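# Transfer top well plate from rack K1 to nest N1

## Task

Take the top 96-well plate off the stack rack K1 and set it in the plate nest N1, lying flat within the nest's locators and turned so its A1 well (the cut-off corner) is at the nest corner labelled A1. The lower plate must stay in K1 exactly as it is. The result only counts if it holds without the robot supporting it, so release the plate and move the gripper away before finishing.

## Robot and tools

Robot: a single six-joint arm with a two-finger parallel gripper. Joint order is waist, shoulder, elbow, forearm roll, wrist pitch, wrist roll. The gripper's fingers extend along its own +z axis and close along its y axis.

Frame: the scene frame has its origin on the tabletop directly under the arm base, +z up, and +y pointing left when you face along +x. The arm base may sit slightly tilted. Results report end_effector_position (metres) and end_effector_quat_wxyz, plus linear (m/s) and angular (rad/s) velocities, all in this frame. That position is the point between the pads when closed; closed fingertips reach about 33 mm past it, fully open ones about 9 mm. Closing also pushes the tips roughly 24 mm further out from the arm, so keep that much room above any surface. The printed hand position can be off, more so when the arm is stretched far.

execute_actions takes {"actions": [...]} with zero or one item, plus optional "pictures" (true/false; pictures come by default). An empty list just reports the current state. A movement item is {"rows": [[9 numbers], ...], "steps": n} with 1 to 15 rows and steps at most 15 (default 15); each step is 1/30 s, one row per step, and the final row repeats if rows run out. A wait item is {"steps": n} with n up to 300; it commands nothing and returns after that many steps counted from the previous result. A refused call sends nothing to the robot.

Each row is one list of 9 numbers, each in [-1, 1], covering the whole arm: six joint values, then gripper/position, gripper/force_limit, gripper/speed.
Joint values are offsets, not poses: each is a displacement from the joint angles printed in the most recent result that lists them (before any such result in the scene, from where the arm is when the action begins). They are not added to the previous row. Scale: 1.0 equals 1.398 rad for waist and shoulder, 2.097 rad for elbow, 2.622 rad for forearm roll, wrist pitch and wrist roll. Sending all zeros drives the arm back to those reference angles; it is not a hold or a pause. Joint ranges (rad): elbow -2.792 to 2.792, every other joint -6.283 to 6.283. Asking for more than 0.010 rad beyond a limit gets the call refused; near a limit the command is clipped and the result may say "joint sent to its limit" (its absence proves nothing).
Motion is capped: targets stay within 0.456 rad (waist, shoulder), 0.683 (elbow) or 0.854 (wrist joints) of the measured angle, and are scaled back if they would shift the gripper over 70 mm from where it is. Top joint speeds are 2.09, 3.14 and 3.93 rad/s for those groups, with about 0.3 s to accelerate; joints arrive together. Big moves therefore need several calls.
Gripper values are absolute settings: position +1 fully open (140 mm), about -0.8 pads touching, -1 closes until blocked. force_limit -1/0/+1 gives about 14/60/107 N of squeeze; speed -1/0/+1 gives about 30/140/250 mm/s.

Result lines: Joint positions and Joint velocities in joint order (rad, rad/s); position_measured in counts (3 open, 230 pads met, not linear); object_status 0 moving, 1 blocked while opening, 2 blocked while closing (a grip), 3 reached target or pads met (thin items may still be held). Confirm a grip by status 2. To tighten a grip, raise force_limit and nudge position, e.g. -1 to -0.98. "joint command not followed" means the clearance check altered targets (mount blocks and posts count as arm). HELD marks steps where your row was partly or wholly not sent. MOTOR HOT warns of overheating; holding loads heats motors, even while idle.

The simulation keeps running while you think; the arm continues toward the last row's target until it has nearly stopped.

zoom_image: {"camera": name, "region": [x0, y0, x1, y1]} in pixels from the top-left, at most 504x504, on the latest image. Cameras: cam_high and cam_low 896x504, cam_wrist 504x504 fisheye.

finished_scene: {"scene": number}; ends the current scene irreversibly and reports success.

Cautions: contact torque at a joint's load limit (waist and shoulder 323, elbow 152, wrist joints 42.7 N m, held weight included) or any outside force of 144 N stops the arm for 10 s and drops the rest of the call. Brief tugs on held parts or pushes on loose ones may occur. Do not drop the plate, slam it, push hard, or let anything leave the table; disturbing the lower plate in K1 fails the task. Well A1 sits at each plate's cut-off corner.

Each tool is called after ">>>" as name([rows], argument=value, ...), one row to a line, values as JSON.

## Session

>>> execute_actions(actions=[])

Scene clock: 0.00 s of 8400.00 s.
end_effector_position=(+0.6563, +0.3311, +0.2152) position_measured=3 object_status=3 end_effector_quat_wxyz=(+0.273, +0.762, -0.368, +0.457) end_effector_velocity=(+0.001, -0.001, +0.000) end_effector_angular_velocity=(-0.000, -0.000, -0.001)
Joint positions: [ 0.824  0.589  1.709 -1.081  1.448  3.8  ]
Joint velocities: [-0.001  0.    -0.    -0.     0.    -0.   ]
camera_calibration (this result's frames):
cam_wrist: T_world_to_cam=[[-0.804491, -0.593857, -0.0112846, 0.734368], [-0.454023, 0.627086, -0.632951, 0.230974], [0.382959, -0.50408, -0.77411, 0.259416], [0, 0, 0, 1]] pos_world=[0.596314, 0.422035, 0.355299]

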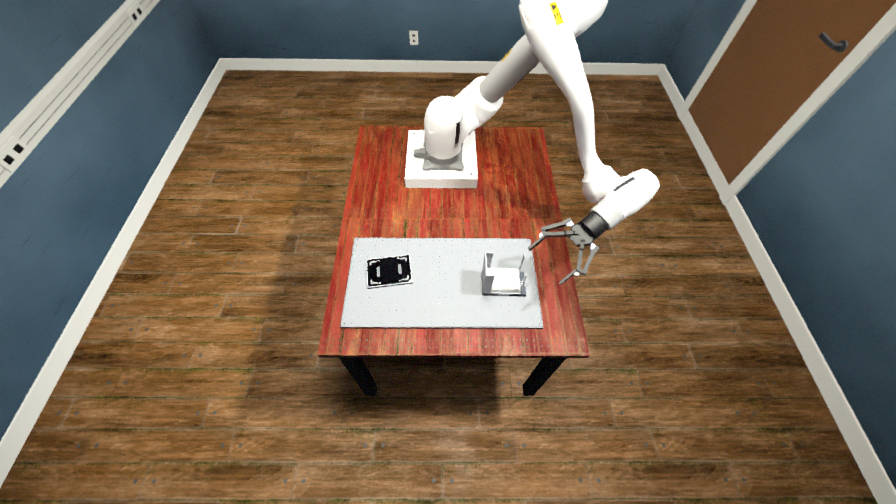

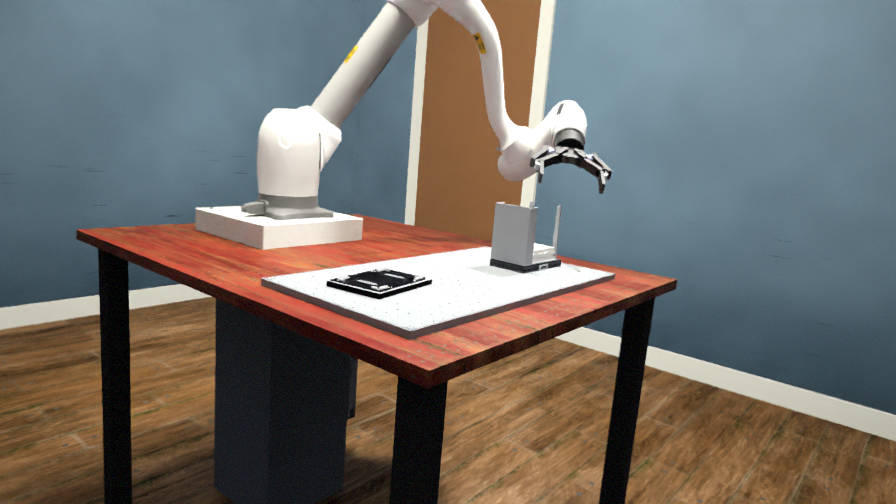

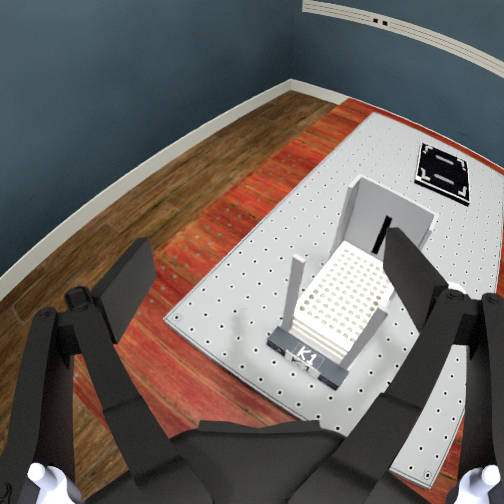

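>>> zoom_image(camera="cam_high", region=[330, 230, 560, 340])

>>> zoom_image(camera="cam_wrist", region=[260, 220, 420, 390])

>>> zoom_image(camera="cam_high", region=[355, 245, 425, 295])

Region (330, 230, 560, 340) of cam_high's 896x504 image, scaled by 2.191, with more detail than that image has; it fills the top 241 rows of this view, and the rest is white.

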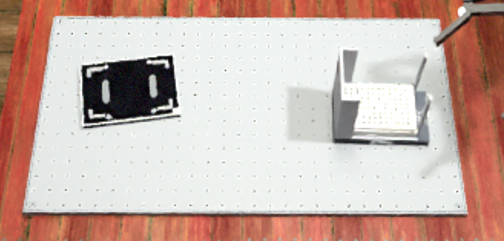

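Region (260, 220, 420, 390) of cam_wrist's 504x504 image, scaled by 2.965, with more detail than that image has; it fills the left 474 columns of this view, and the rest is white.

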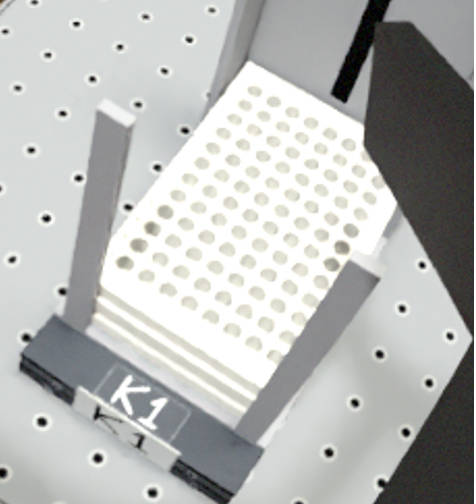

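Region (355, 245, 425, 295) of cam_high's 896x504 image, scaled by 7.200, with more detail than that image has; it fills the top 360 rows of this view, and the rest is white.

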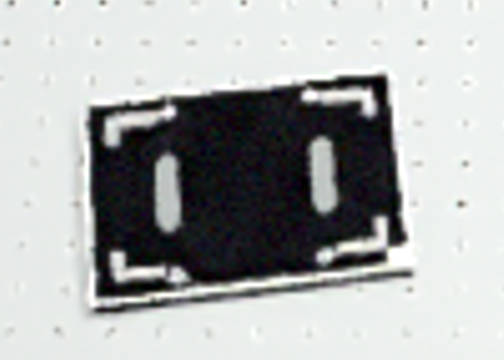

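>>> execute_actions([
  {"rows":[[0,-0.2296,0.0344,0,0,-0.1423,1,0,0],[0,-0.2296,0.0344,0,0,-0.1423,1,0,0],[0,-0.2296,0.0344,0,0,-0.1423,1,0,0],[0,-0.2296,0.0344,0,0,-0.1423,1,0,0],[0,-0.2296,0.0344,0,0,-0.1423,1,0,0],[0,-0.2296,0.0344,0,0,-0.1423,1,0,0],[0,-0.2296,0.0344,0,0,-0.1423,1,0,0],[0,-0.2296,0.0344,0,0,-0.1423,1,0,0],[0,-0.2296,0.0344,0,0,-0.1423,1,0,0],[0,-0.2296,0.0344,0,0,-0.1423,1,0,0],[0,-0.2296,0.0344,0,0,-0.1423,1,0,0],[0,-0.2296,0.0344,0,0,-0.1423,1,0,0],[-0.3853,-0.2296,0.0344,0.4123,-0.1356,-0.1423,0.5,0,0]],"steps":15},
], pictures=false)

>>> execute_actions([
  {"steps":30},
])

>>> zoom_image(camera="cam_wrist", region=[180, 90, 360, 290])

Scene clock: 25.33 s of 8400.00 s.
end_effector_position=(+0.6142, +0.2778, +0.3885) position_measured=16 object_status=0 end_effector_quat_wxyz=(+0.250, +0.813, -0.303, +0.430) end_effector_velocity=(+0.004, -0.194, -0.224) end_effector_angular_velocity=(+0.856, +0.497, -0.594)
Joint positions: [ 0.807  0.27   1.776 -1.047  1.434  3.439]
Joint velocities: [-0.479 -0.088  0.001  0.897 -0.379  0.   ]
Steps of this call (steps 1 to 90: nothing new was sent; then 21.83 s passed at rest; steps 91 to 105: all 15 steps of this action). Readings (joint positions | what the end effector reports):
91: [0.824 0.589 1.709 -1.081 1.448 3.799] | position_measured=3 object_status=3
92: [0.824 0.583 1.710 -1.081 1.448 3.792] | position_measured=3 object_status=3
94: [0.824 0.547 1.718 -1.081 1.448 3.750] | position_measured=3 object_status=3
98: [0.824 0.429 1.744 -1.081 1.448 3.614] | position_measured=3 object_status=3
105: the state above

Scene clock: 26.33 s of 8400.00 s.
end_effector_position=(+0.6238, +0.2185, +0.2217) position_measured=66 object_status=3 end_effector_quat_wxyz=(-0.002, +0.707, -0.707, -0.001) end_effector_velocity=(+0.000, -0.000, +0.000) end_effector_angular_velocity=(-0.001, +0.000, +0.001)
Joint positions: [ 0.286  0.268  1.781 -0.     1.093  3.427]
Joint velocities: [ 0.     0.    -0.    -0.001  0.001 -0.   ]
Steps of this call (steps 1 to 30: the robot went on to your last target). Readings (joint positions | what the end effector reports):
1: [0.787 0.269 1.776 -1.009 1.418 3.439] | position_measured=24 object_status=0
2: [0.759 0.270 1.776 -0.957 1.397 3.439] | position_measured=31 object_status=0
4: [0.695 0.270 1.777 -0.837 1.353 3.437] | position_measured=46 object_status=0
8: [0.543 0.270 1.778 -0.529 1.256 3.433] | position_measured=66 object_status=0
30: the state above
camera_calibration (this result's frames):
cam_wrist: T_world_to_cam=[[-0.995666, 0.0749066, -0.0551159, 0.624266], [0.0442654, 0.902931, 0.427499, -0.315232], [0.0817884, 0.423207, -0.902334, 0.233878], [0, 0, 0, 1]] pos_world=[0.616386, 0.138893, 0.380205]

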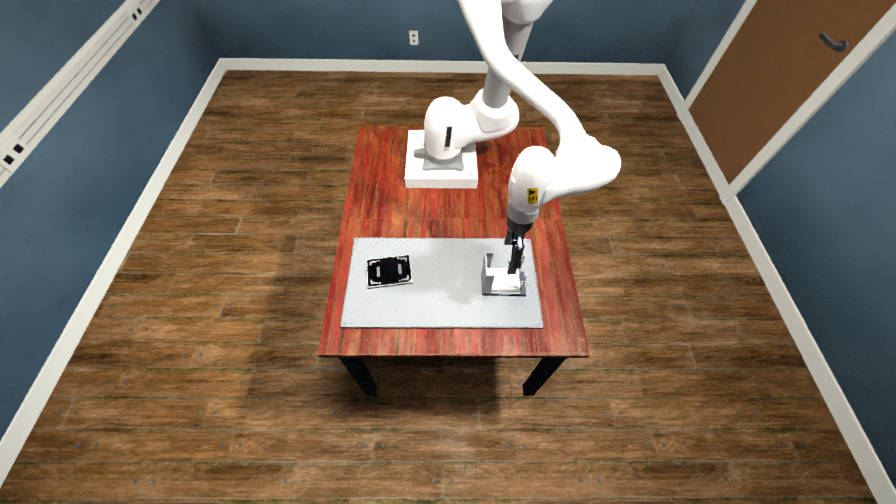

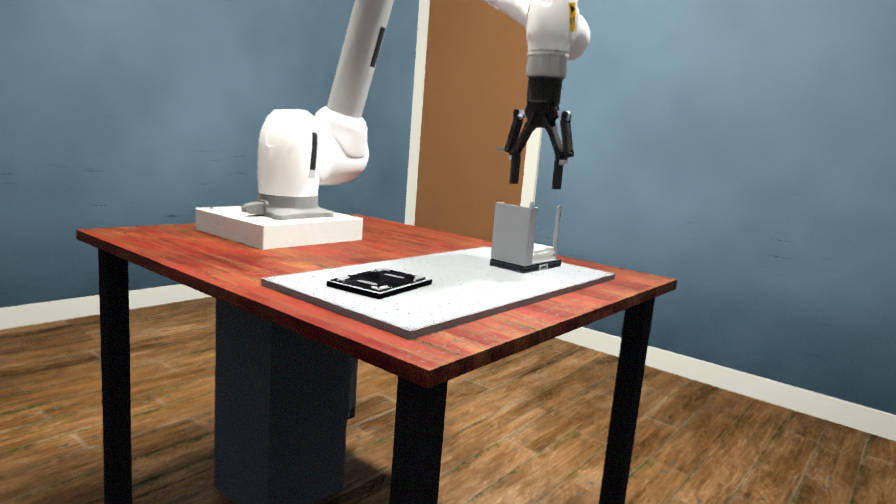

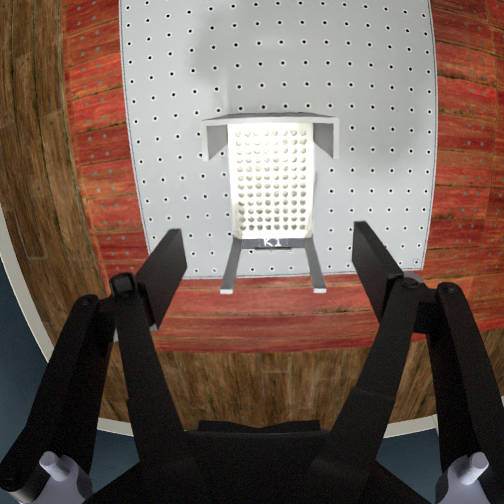

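Region (180, 90, 360, 290) of cam_wrist's 504x504 image, scaled by 2.520, with more detail than that image has; it fills the left 454 columns of this view, and the rest is white.

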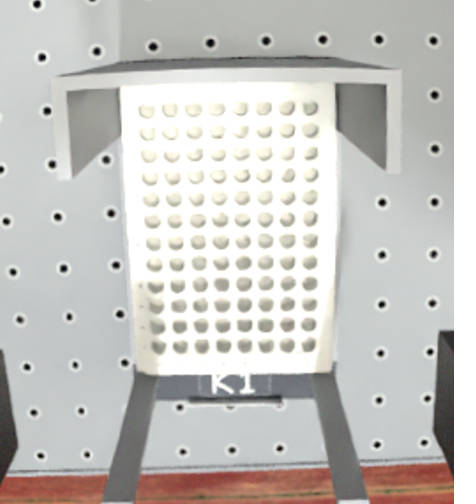

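>>> execute_actions([
  {"rows":[[-0.0051,0.0824,0.0568,0,-0.0894,0.0145,0.42,0,0]],"steps":15},
], pictures=false)

>>> execute_actions([
  {"steps":6},
])

>>> zoom_image(camera="cam_wrist", region=[150, 110, 390, 350])

>>> zoom_image(camera="cam_low", region=[490, 220, 570, 275])

Scene clock: 42.03 s of 8400.00 s.
end_effector_position=(+0.6200, +0.2131, +0.0907) position_measured=76 object_status=3 end_effector_quat_wxyz=(-0.002, +0.691, -0.723, -0.001) end_effector_velocity=(+0.001, -0.001, +0.000) end_effector_angular_velocity=(+0.000, -0.001, -0.001)
Joint positions: [ 0.278  0.383  1.9   -0.     0.858  3.465]
Joint velocities: [-0.001 -0.    -0.    -0.    -0.    -0.   ]
Steps of this call (steps 1 to 15: the robot went on to your last target; steps 16 to 90: nothing new was sent; then 12.20 s passed at rest; steps 91 to 105: all 15 steps of this action). Readings (joint positions | what the end effector reports):
91: [0.285 0.269 1.781 -0.000 1.091 3.427] | position_measured=66 object_status=0
92: [0.285 0.274 1.786 0.000 1.079 3.428] | position_measured=72 object_status=0
94: [0.283 0.306 1.819 0.000 1.015 3.439] | position_measured=76 object_status=0
98: [0.279 0.375 1.891 -0.000 0.876 3.462] | position_measured=76 object_status=0
105: the state above

Scene clock: 42.23 s of 8400.00 s.
end_effector_position=(+0.6201, +0.2132, +0.0907) position_measured=76 object_status=3 end_effector_quat_wxyz=(-0.002, +0.691, -0.723, -0.001) end_effector_velocity=(-0.000, -0.001, -0.001) end_effector_angular_velocity=(-0.001, +0.000, -0.000)
Joint positions: [ 0.278  0.383  1.9   -0.     0.858  3.465]
Joint velocities: [-0.     0.001  0.001 -0.001 -0.001  0.   ]
Steps of this call (steps 1 to 6: the robot went on to your last target). Readings (joint positions | what the end effector reports):
1: [0.278 0.383 1.900 -0.000 0.858 3.465] | position_measured=76 object_status=3
2: [0.278 0.383 1.900 -0.000 0.858 3.465] | position_measured=76 object_status=3
4: [0.278 0.383 1.900 -0.000 0.858 3.465] | position_measured=76 object_status=3
6: the state above
camera_calibration (this result's frames):
cam_wrist: T_world_to_cam=[[-0.991278, 0.119798, -0.054928, 0.601498], [0.0850682, 0.89996, 0.427593, -0.278894], [0.100658, 0.419191, -0.902301, 0.107331], [0, 0, 0, 1]] pos_world=[0.609173, 0.133943, 0.249137]

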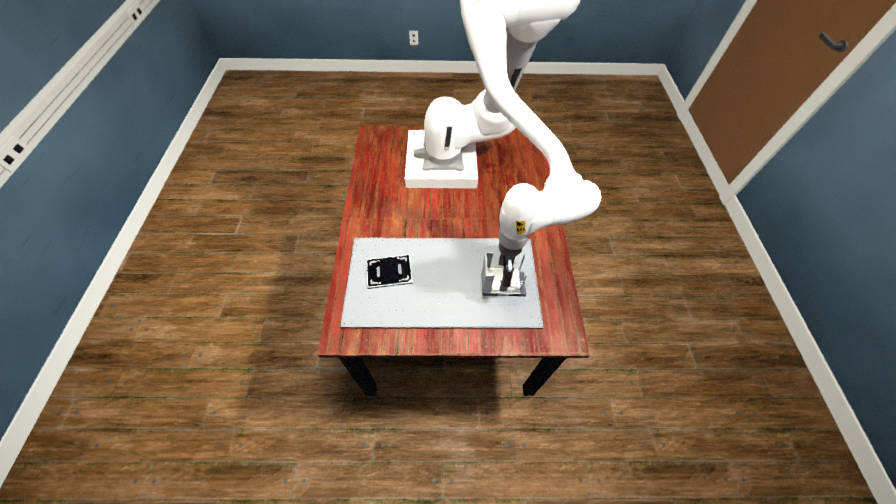

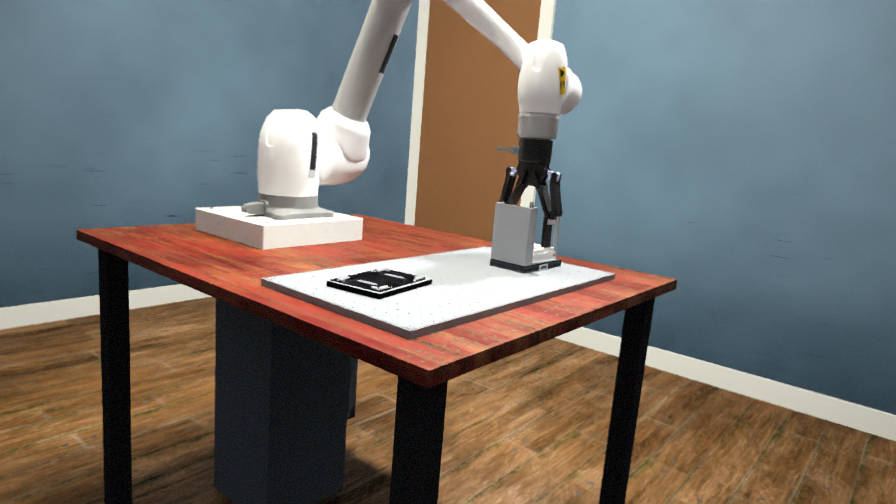

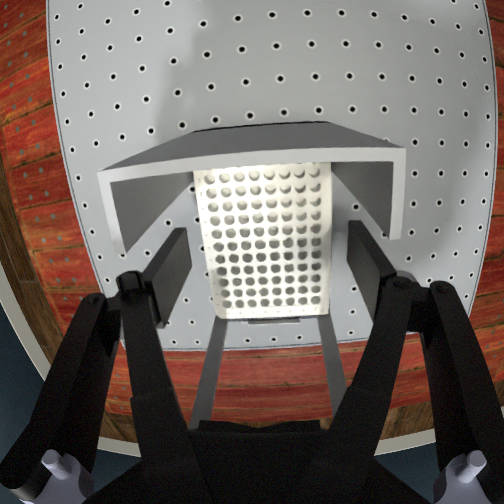

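Region (150, 110, 390, 350) of cam_wrist's 504x504 image, scaled by 2.100, with more detail than that image has.

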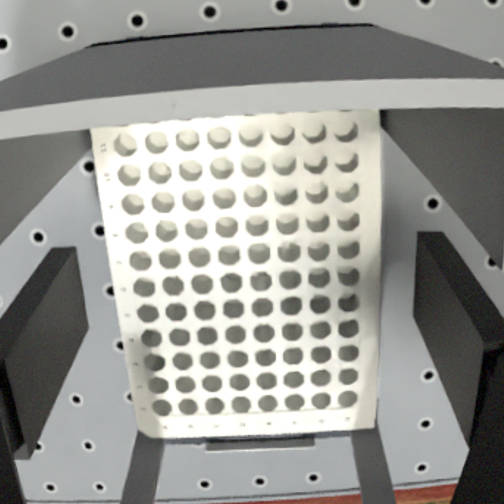

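Region (490, 220, 570, 275) of cam_low's 896x504 image, scaled by 6.300, with more detail than that image has; it fills the top 346 rows of this view, and the rest is white.

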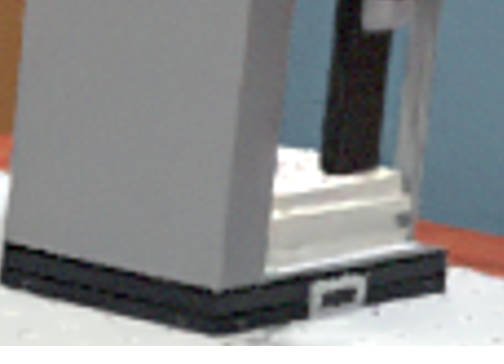

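>>> execute_actions([
  {"rows":[[0,0.0104,0.0039,0,-0.0086,0,0.3,0,-0.5]],"steps":12},
])

>>> zoom_image(camera="cam_low", region=[520, 235, 570, 270])

>>> zoom_image(camera="cam_wrist", region=[150, 110, 390, 350])

Scene clock: 49.40 s of 8400.00 s.
end_effector_position=(+0.6200, +0.2132, +0.0777) position_measured=91 object_status=0 end_effector_quat_wxyz=(-0.002, +0.691, -0.723, -0.001) end_effector_velocity=(+0.000, -0.000, +0.000) end_effector_angular_velocity=(+0.000, -0.001, -0.000)
Joint positions: [ 0.278  0.398  1.908 -0.     0.836  3.465]
Joint velocities: [-0.001 -0.    -0.     0.    -0.    -0.   ]
Steps of this call (steps 1 to 15: the robot went on to your last target; steps 16 to 90: nothing new was sent; then 3.77 s passed at rest; steps 91 to 102: all 12 steps of this action). Readings (joint positions | what the end effector reports):
91: [0.278 0.384 1.900 -0.000 0.857 3.465] | position_measured=76 object_status=0
92: [0.278 0.389 1.902 -0.000 0.848 3.465] | position_measured=79 object_status=0
94: [0.278 0.398 1.908 -0.000 0.836 3.465] | position_measured=89 object_status=0
98: [0.278 0.398 1.908 -0.000 0.836 3.465] | position_measured=91 object_status=0
102: the state above
camera_calibration (this result's frames):
cam_wrist: T_world_to_cam=[[-0.991297, 0.119712, -0.0547694, 0.600683], [0.0850635, 0.899988, 0.427536, -0.273422], [0.100473, 0.419156, -0.902338, 0.0957476], [0, 0, 0, 1]] pos_world=[0.609094, 0.134034, 0.236193]

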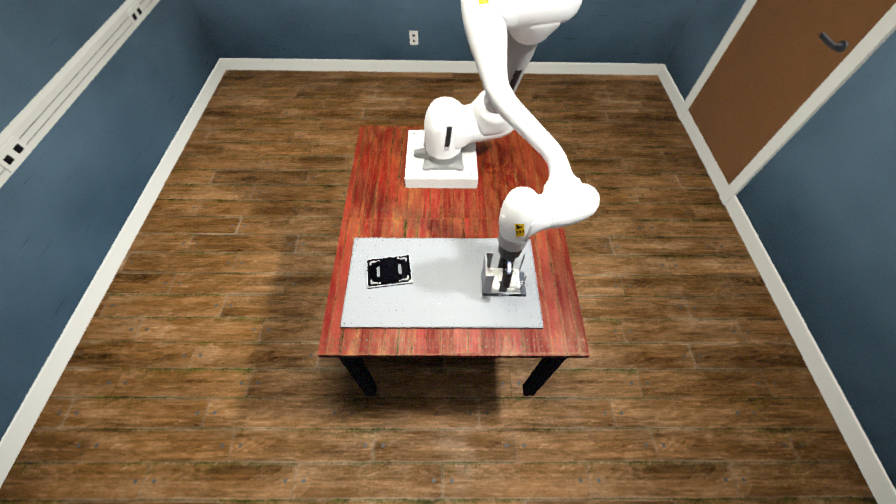

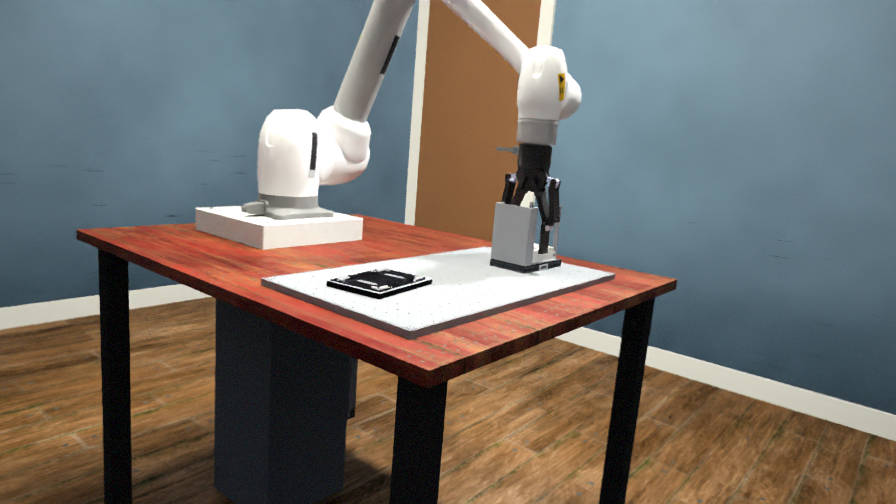

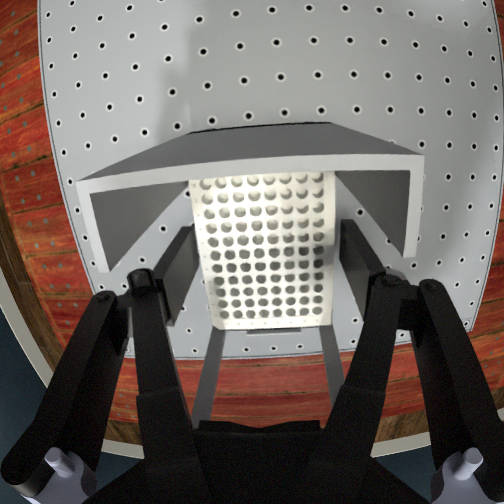

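Region (520, 235, 570, 270) of cam_low's 896x504 image, scaled by 10.080, with more detail than that image has; it fills the top 353 rows of this view, and the rest is white.

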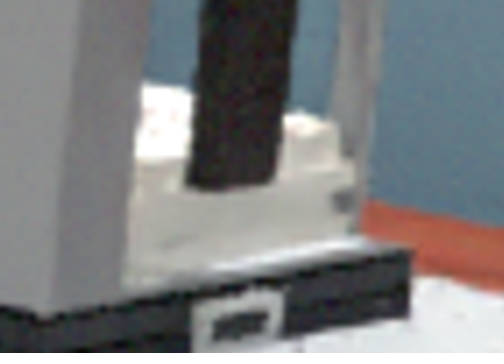

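Region (150, 110, 390, 350) of cam_wrist's 504x504 image, scaled by 2.100, with more detail than that image has.

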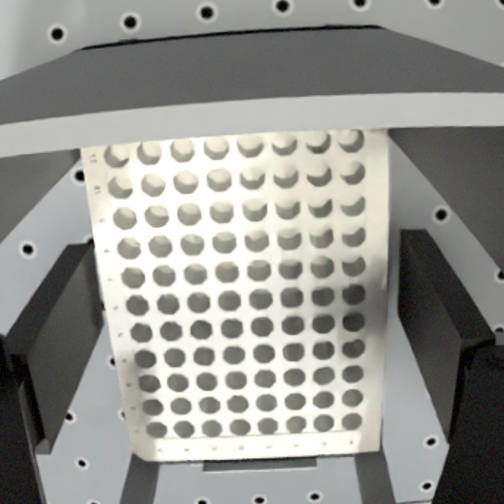

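>>> execute_actions([
  {"rows":[[0,0.0029,0.0009,0,-0.0023,0,0.3,0,-0.8],[0,0.0029,0.0009,0,-0.0023,0,0.3,0,-0.8],[0,0.0029,0.0009,0,-0.0023,0,0.3,0,-0.8],[0,0.0029,0.0009,0,-0.0023,0,0.3,0,-0.8],[0,0.0029,0.0009,0,-0.0023,0,0.3,0,-0.8],[0,0.0029,0.0009,0,-0.0023,0,-1,0,-0.8]],"steps":15},
], pictures=false)

>>> execute_actions([
  {"steps":8},
])

>>> zoom_image(camera="cam_low", region=[520, 235, 570, 270])

Scene clock: 58.83 s of 8400.00 s.
end_effector_position=(+0.6202, +0.2133, +0.0744) position_measured=106 object_status=0 end_effector_quat_wxyz=(-0.003, +0.691, -0.723, -0.001) end_effector_velocity=(+0.001, -0.000, +0.000) end_effector_angular_velocity=(+0.000, -0.002, +0.000)
Joint positions: [ 0.278  0.402  1.91  -0.     0.829  3.465]
Joint velocities: [-0.     0.    -0.001 -0.001 -0.001 -0.   ]
Steps of this call (steps 1 to 15: the robot went on to your last target; steps 16 to 90: nothing new was sent; then 5.93 s passed at rest; steps 91 to 105: all 15 steps of this action). Readings (joint positions | what the end effector reports):
91: [0.278 0.398 1.908 -0.000 0.835 3.465] | position_measured=91 object_status=3
92: [0.278 0.400 1.909 -0.000 0.831 3.465] | position_measured=91 object_status=3
94: [0.278 0.402 1.910 -0.000 0.830 3.465] | position_measured=91 object_status=3
98: [0.278 0.402 1.910 -0.000 0.830 3.465] | position_measured=96 object_status=0
105: the state above

Scene clock: 59.10 s of 8400.00 s.
end_effector_position=(+0.6202, +0.2133, +0.0744) position_measured=106 object_status=2 end_effector_quat_wxyz=(-0.003, +0.691, -0.723, -0.001) end_effector_velocity=(-0.000, -0.001, -0.000) end_effector_angular_velocity=(-0.001, +0.001, -0.000)
Joint positions: [ 0.278  0.402  1.91  -0.     0.83   3.465]
Joint velocities: [-0.001  0.    -0.    -0.     0.001  0.   ]
Steps of this call (steps 1 to 8: the robot went on to your last target). Readings (joint positions | what the end effector reports):
1: [0.278 0.402 1.910 -0.000 0.829 3.465] | position_measured=106 object_status=0
2: [0.278 0.402 1.910 -0.000 0.829 3.465] | position_measured=106 object_status=2
4: [0.278 0.402 1.910 -0.000 0.830 3.465] | position_measured=106 object_status=2
8: the state above
camera_calibration (this result's frames):
cam_wrist: T_world_to_cam=[[-0.991285, 0.119718, -0.0549741, 0.600643], [0.0849757, 0.899965, 0.427601, -0.271981], [0.100666, 0.419203, -0.902294, 0.0925363], [0, 0, 0, 1]] pos_world=[0.609204, 0.134074, 0.232814]

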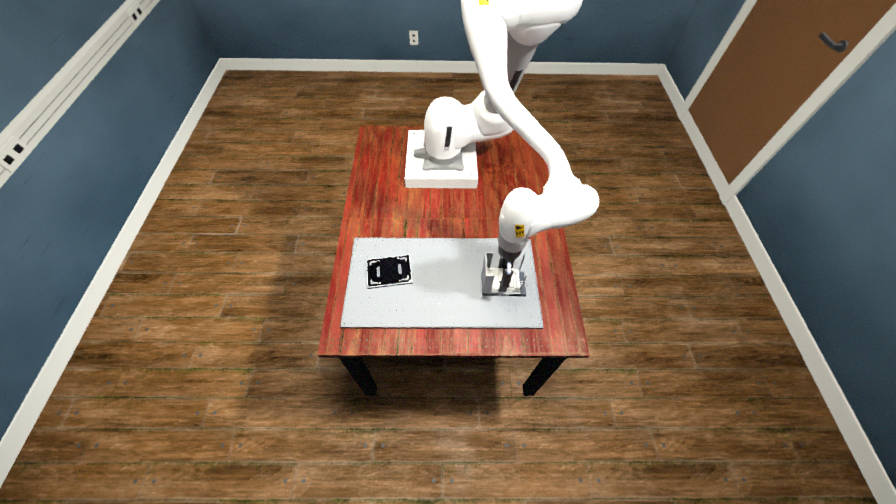

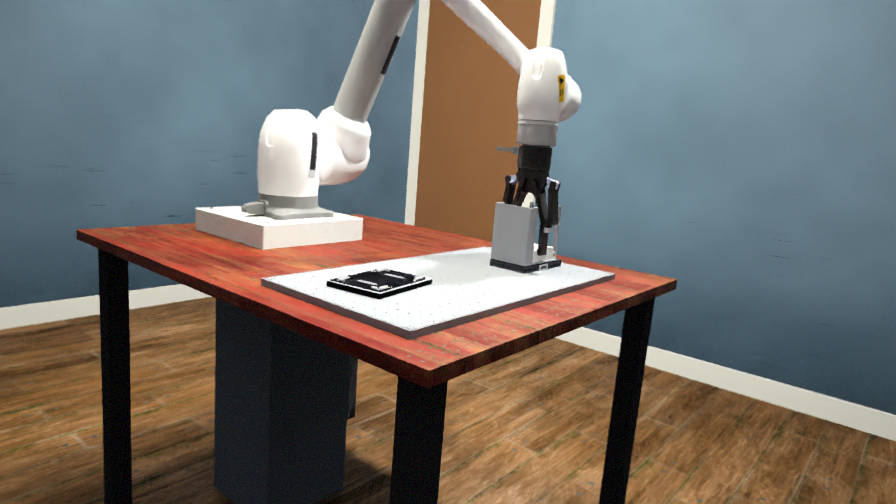

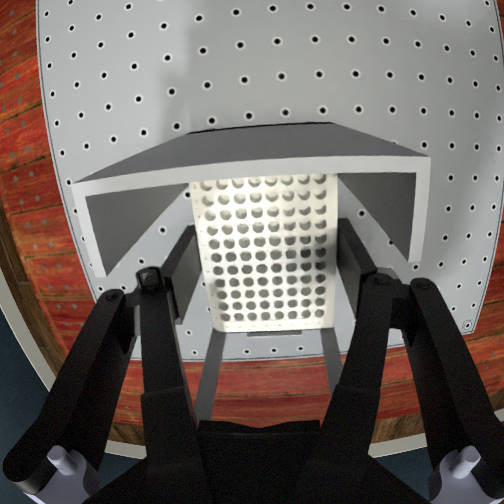

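Region (520, 235, 570, 270) of cam_low's 896x504 image, scaled by 10.080, with more detail than that image has; it fills the top 353 rows of this view, and the rest is white.

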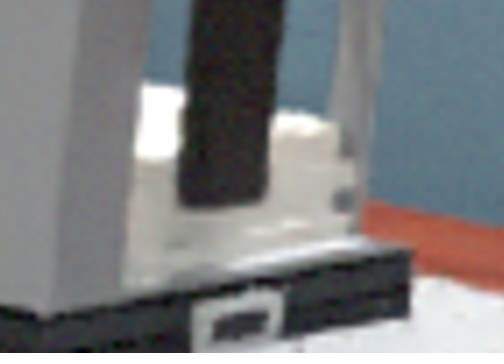

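>>> execute_actions([
  {"rows":[[0,-0.0026,-0.0009,0,0.0021,0,-1,0,-0.8],[0,-0.0064,-0.0023,0,0.0052,0,-1,0,-0.8],[0,-0.0126,-0.0046,0,0.0104,0,-1,0,-0.8],[0,-0.0187,-0.0071,0,0.0156,0,-1,0,-0.8],[0,-0.0247,-0.0096,0,0.0209,0,-1,0,-0.8],[0,-0.0306,-0.0121,0,0.0261,0,-1,0,-0.8],[0,-0.0364,-0.0148,0,0.0313,0,-1,0,-0.8],[0,-0.0421,-0.0175,0,0.0365,0,-1,0,-0.8],[0,-0.0476,-0.0203,0,0.0417,0,-1,0,-0.8],[0,-0.0531,-0.0232,0,0.0469,0,-1,0,-0.8],[0,-0.0584,-0.0262,0,0.0521,0,-1,0,-0.8]],"steps":15},
], pictures=false)

>>> execute_actions([
  {"rows":[[0,-0.0052,-0.003,0,0.0052,0,-1,0,-0.8],[0,-0.0103,-0.0062,0,0.0104,0,-1,0,-0.8],[0,-0.0153,-0.0094,0,0.0156,0,-1,0,-0.8],[0,-0.0202,-0.0126,0,0.0209,0,-1,0,-0.8],[0,-0.0249,-0.016,0,0.0261,0,-1,0,-0.8],[0,-0.0296,-0.0194,0,0.0313,0,-1,0,-0.8],[0,-0.0341,-0.0229,0,0.0365,0,-1,0,-0.8],[0,-0.0385,-0.0265,0,0.0417,0,-1,0,-0.8],[0,-0.0428,-0.0302,0,0.0469,0,-1,0,-0.8],[0,-0.047,-0.0339,0,0.0522,0,-1,0,-0.8]],"steps":15},
])

Scene clock: 75.23 s of 8400.00 s.
end_effector_position=(+0.6203, +0.2130, +0.1520) position_measured=107 object_status=2 end_effector_quat_wxyz=(-0.003, +0.691, -0.723, -0.001) end_effector_velocity=(-0.000, +0.000, +0.001) end_effector_angular_velocity=(-0.002, +0.002, +0.002)
Joint positions: [0.278 0.32  1.855 0.    0.966 3.465]
Joint velocities: [ 0.001 -0.    -0.002 -0.002  0.004  0.   ]
Steps of this call (steps 1 to 15: the robot went on to your last target; steps 16 to 90: nothing new was sent; then 12.63 s passed at rest; steps 91 to 105: all 15 steps of this action). Readings (joint positions | what the end effector reports):
91: [0.278 0.402 1.910 -0.000 0.830 3.465] | position_measured=106 object_status=2
92: [0.278 0.399 1.909 -0.000 0.834 3.465] | position_measured=106 object_status=2
94: [0.278 0.388 1.903 -0.000 0.852 3.465] | position_measured=107 object_status=2
98: [0.278 0.355 1.882 -0.000 0.905 3.465] | position_measured=107 object_status=2
105: the state above

Scene clock: 75.73 s of 8400.00 s.
end_effector_position=(+0.6202, +0.2127, +0.2293) position_measured=107 object_status=2 end_effector_quat_wxyz=(-0.003, +0.691, -0.723, -0.001) end_effector_velocity=(-0.000, -0.002, -0.002) end_effector_angular_velocity=(-0.003, +0.004, -0.001)
Joint positions: [0.278 0.254 1.784 0.    1.103 3.465]
Joint velocities: [-0.001  0.002  0.001 -0.002  0.002  0.   ]
Steps of this call (steps 1 to 15: all 15 steps of this action). Readings (joint positions | what the end effector reports):
1: [0.278 0.320 1.855 -0.000 0.967 3.465] | position_measured=107 object_status=2
2: [0.278 0.316 1.851 -0.000 0.975 3.465] | position_measured=107 object_status=2
4: [0.278 0.302 1.838 -0.000 1.001 3.465] | position_measured=107 object_status=2
8: [0.278 0.275 1.810 0.000 1.055 3.465] | position_measured=107 object_status=2
15: the state above
camera_calibration (this result's frames):
cam_wrist: T_world_to_cam=[[-0.991245, 0.119826, -0.0554592, 0.609394], [0.0848261, 0.899798, 0.427982, -0.337677], [0.101185, 0.419531, -0.902084, 0.232178], [0, 0, 0, 1]] pos_world=[0.609209, 0.133414, 0.387761]

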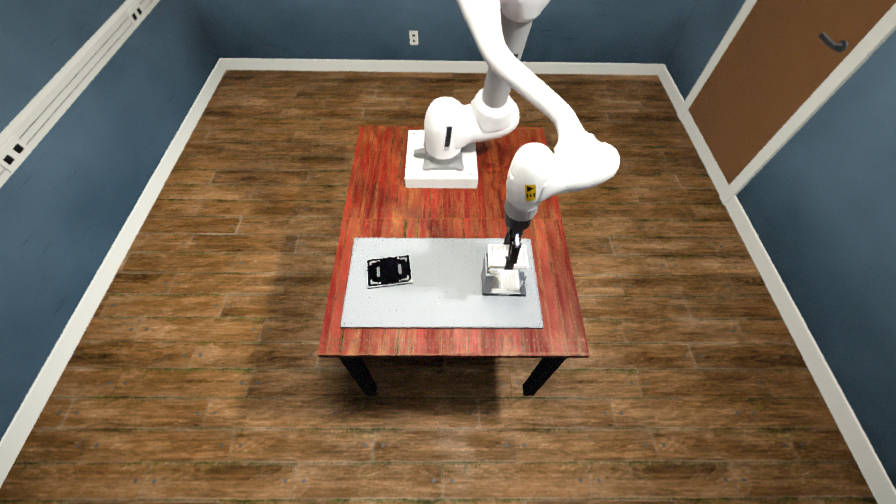

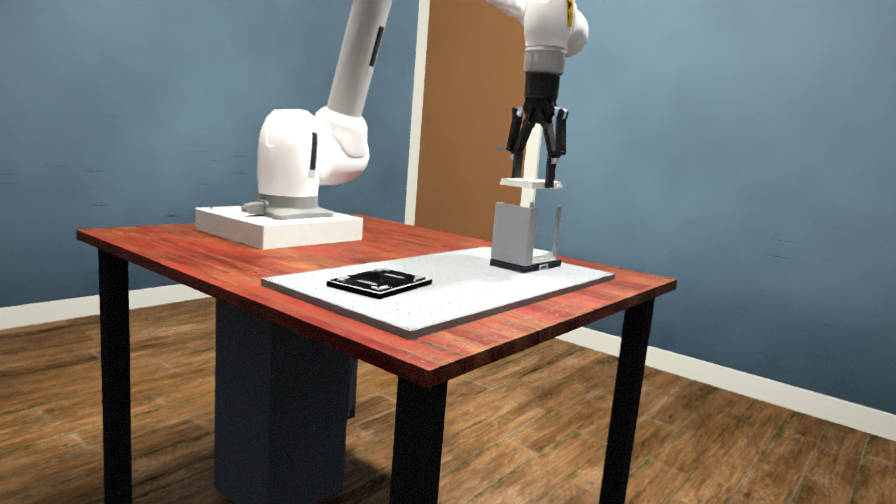

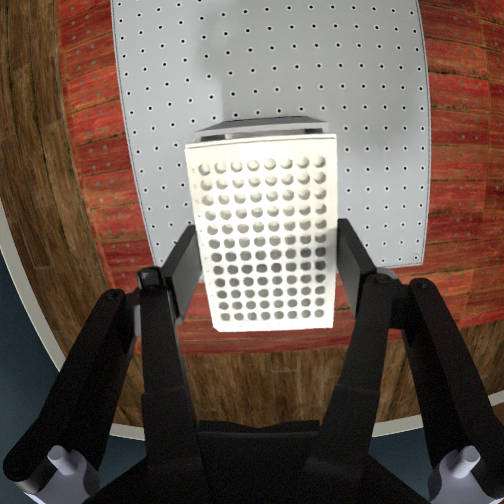

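>>> execute_actions([
  {"rows":[[-0.4798,0,0,0,0,-0.3187,-1,0,-0.8],[-0.4798,0,0,0,0,-0.3187,-1,0,-0.8],[-0.4798,0,0,0,0,-0.3187,-1,0,-0.8],[-0.4798,0,0,0,0,-0.3187,-1,0,-0.8],[-0.4798,0,0,0,0,-0.3187,-1,0,-0.8],[-0.4798,0,0,0,0,-0.3187,-1,0,-0.8],[-0.4798,0,0,0,0,-0.3187,-1,0,-0.8],[-0.4798,0,0,0,0,-0.3187,-1,0,-0.8],[-0.4798,0,0,0,0,-0.3187,-1,0,-0.8],[-0.4798,0,0,0,0,-0.3187,-1,0,-0.8],[-0.4798,0,0,0,0,-0.3187,-1,0,-0.8],[-0.4798,0,0,0,0,-0.3187,-1,0,-0.8],[-0.4798,0,0,0,0,-0.3187,-1,0,-0.8],[-0.4798,0.0271,0.0959,0,-0.0912,-0.3187,-1,0,-0.8]],"steps":15},
], pictures=false)

>>> execute_actions([
  {"steps":25},
])

>>> zoom_image(camera="cam_wrist", region=[270, 85, 360, 175])

>>> zoom_image(camera="cam_wrist", region=[160, 85, 250, 175])

Scene clock: 94.87 s of 8400.00 s.
end_effector_position=(+0.6549, -0.0131, +0.2265) position_measured=107 object_status=2 end_effector_quat_wxyz=(-0.002, +0.738, -0.674, -0.001) end_effector_velocity=(-0.038, -0.499, -0.099) end_effector_angular_velocity=(-0.000, -0.010, +0.063)
Joint positions: [-0.072  0.255  1.787  0.     1.101  2.98 ]
Joint velocities: [-0.765  0.025  0.16   0.    -0.195 -0.828]
Steps of this call (steps 1 to 15: the robot went on to your last target; steps 16 to 90: nothing new was sent; then 15.63 s passed at rest; steps 91 to 105: all 15 steps of this action). Readings (joint positions | what the end effector reports):
91: [0.278 0.254 1.784 0.000 1.103 3.464] | position_measured=107 object_status=2
92: [0.272 0.254 1.784 0.000 1.103 3.452] | position_measured=107 object_status=2
94: [0.236 0.254 1.784 0.000 1.103 3.387] | position_measured=107 object_status=2
98: [0.123 0.254 1.784 0.000 1.103 3.206] | position_measured=107 object_status=2
105: the state above

Scene clock: 95.70 s of 8400.00 s.
end_effector_position=(+0.5715, -0.1991, +0.1098) position_measured=107 object_status=2 end_effector_quat_wxyz=(-0.003, +0.748, -0.663, -0.001) end_effector_velocity=(-0.000, -0.000, -0.000) end_effector_angular_velocity=(+0.000, -0.000, -0.001)
Joint positions: [-0.392  0.292  1.985  0.     0.864  2.629]
Joint velocities: [-0.     0.     0.     0.    -0.001  0.   ]
Steps of this call (steps 1 to 25: the robot went on to your last target). Readings (joint positions | what the end effector reports):
1: [-0.097 0.256 1.796 0.000 1.089 2.952] | position_measured=107 object_status=2
2: [-0.123 0.260 1.812 0.000 1.070 2.924] | position_measured=107 object_status=2
4: [-0.173 0.266 1.846 0.000 1.030 2.868] | position_measured=107 object_status=2
8: [-0.276 0.278 1.911 0.000 0.952 2.756] | position_measured=107 object_status=2
25: the state above
camera_calibration (this result's frames):
cam_wrist: T_world_to_cam=[[-0.997415, -0.0443836, -0.0565143, 0.574764], [-0.0643339, 0.901911, 0.427104, 0.173956], [0.0320144, 0.429636, -0.902435, 0.343582], [0, 0, 0, 1]] pos_world=[0.57347, -0.278998, 0.268246]

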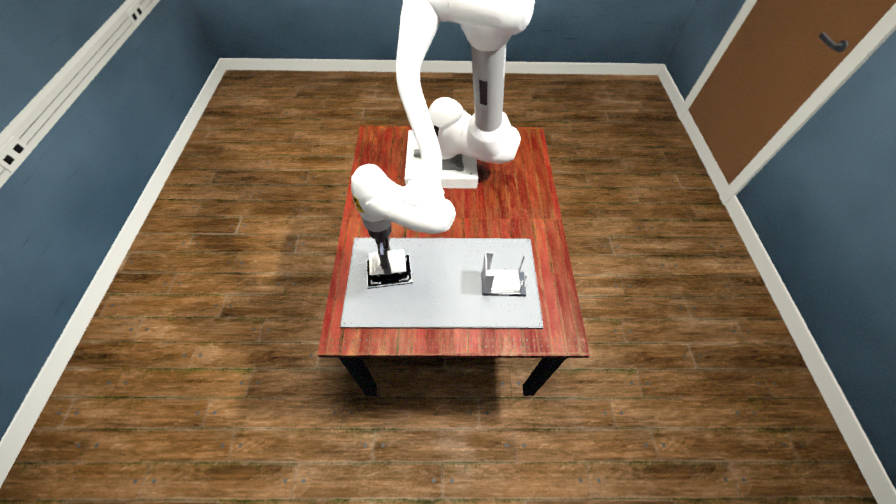

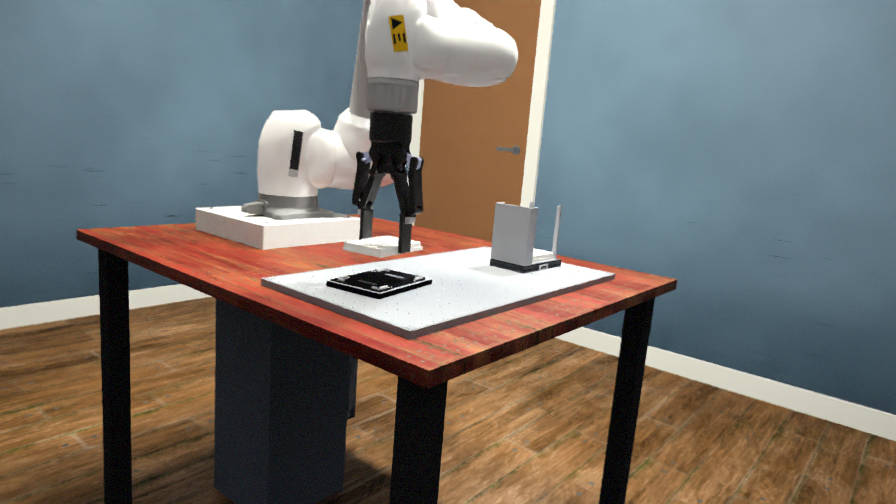

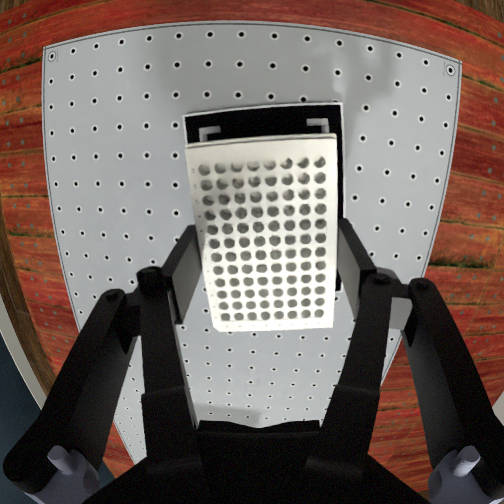

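Region (270, 85, 360, 175) of cam_wrist's 504x504 image, scaled by 5.600, with more detail than that image has.

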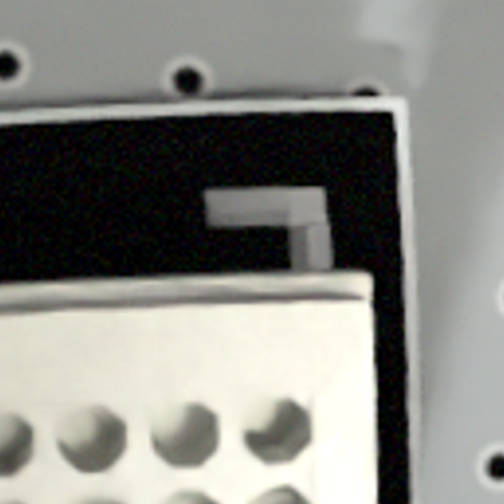

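Region (160, 85, 250, 175) of cam_wrist's 504x504 image, scaled by 5.600, with more detail than that image has.

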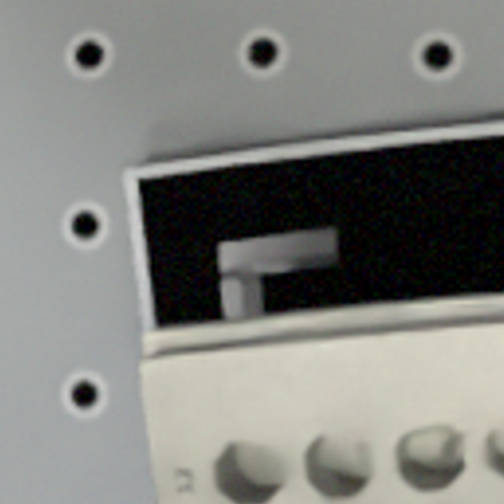

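>>> execute_actions([
  {"rows":[[-0.0018,0.0379,0.014,0,-0.0314,-0.001,-1,0,-0.8]],"steps":15},
])

>>> zoom_image(camera="cam_wrist", region=[160, 100, 360, 180])

>>> zoom_image(camera="cam_wrist", region=[190, 270, 350, 350])

>>> zoom_image(camera="cam_low", region=[320, 240, 440, 305])

Scene clock: 109.77 s of 8400.00 s.
end_effector_position=(+0.5709, -0.2003, +0.0657) position_measured=107 object_status=2 end_effector_quat_wxyz=(-0.003, +0.748, -0.663, -0.001) end_effector_velocity=(+0.001, -0.001, +0.001) end_effector_angular_velocity=(-0.002, -0.001, +0.001)
Joint positions: [-0.395  0.345  2.014  0.     0.781  2.627]
Joint velocities: [ 0.    -0.    -0.001 -0.001 -0.     0.   ]
Steps of this call (steps 1 to 15: the robot went on to your last target; steps 16 to 90: nothing new was sent; then 10.57 s passed at rest; steps 91 to 105: all 15 steps of this action). Readings (joint positions | what the end effector reports):
91: [-0.392 0.293 1.985 0.000 0.862 2.629] | position_measured=107 object_status=2
92: [-0.393 0.299 1.988 0.000 0.852 2.629] | position_measured=107 object_status=2
94: [-0.394 0.330 2.006 0.000 0.805 2.627] | position_measured=107 object_status=2
98: [-0.395 0.345 2.014 0.000 0.782 2.627] | position_measured=107 object_status=2
105: the state above
camera_calibration (this result's frames):
cam_wrist: T_world_to_cam=[[-0.997418, -0.0443913, -0.0564447, 0.571628], [-0.0643115, 0.901903, 0.427123, 0.1938], [0.0319471, 0.429651, -0.90243, 0.304397], [0, 0, 0, 1]] pos_world=[0.572892, -0.280198, 0.224186]

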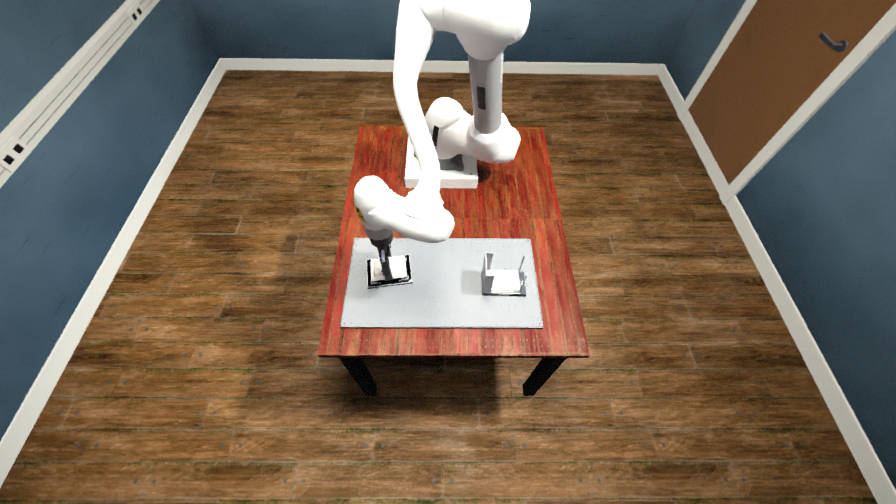

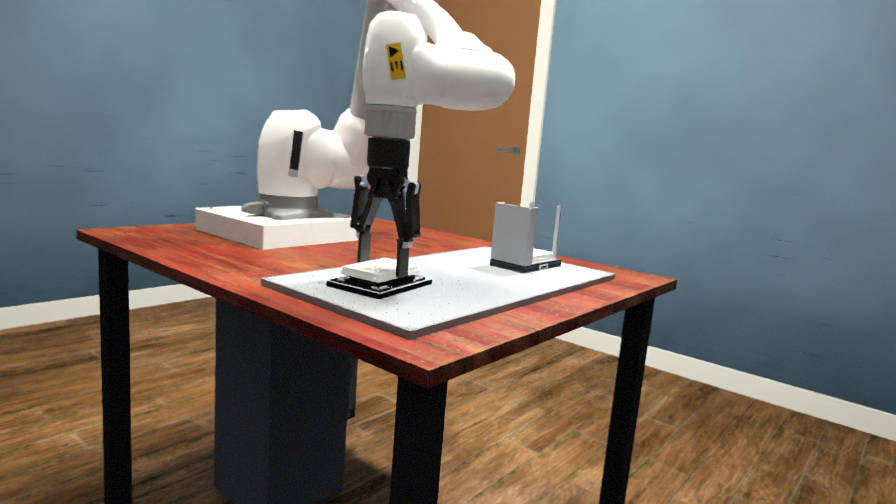

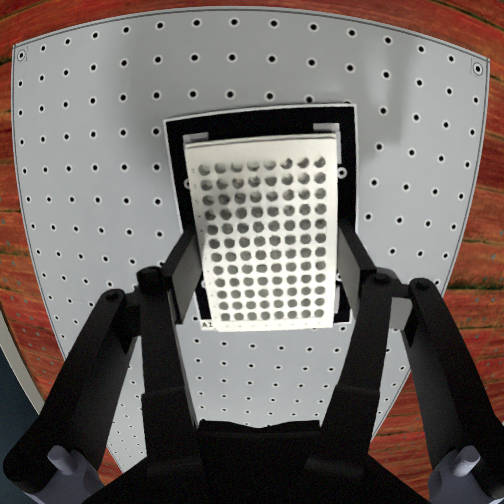

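Region (160, 100, 360, 180) of cam_wrist's 504x504 image, scaled by 2.520, with more detail than that image has; it fills the top 202 rows of this view, and the rest is white.

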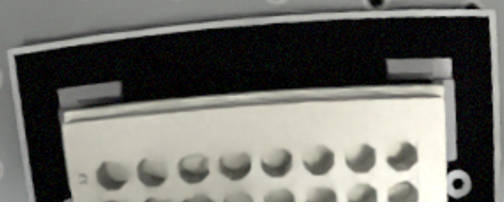

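Region (190, 270, 350, 350) of cam_wrist's 504x504 image, scaled by 3.150, with more detail than that image has.

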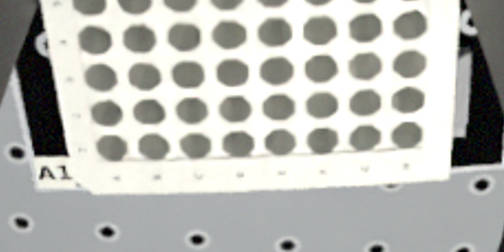

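Region (320, 240, 440, 305) of cam_low's 896x504 image, scaled by 4.200, with more detail than that image has; it fills the top 273 rows of this view, and the rest is white.

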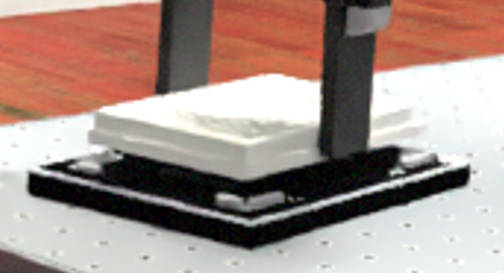

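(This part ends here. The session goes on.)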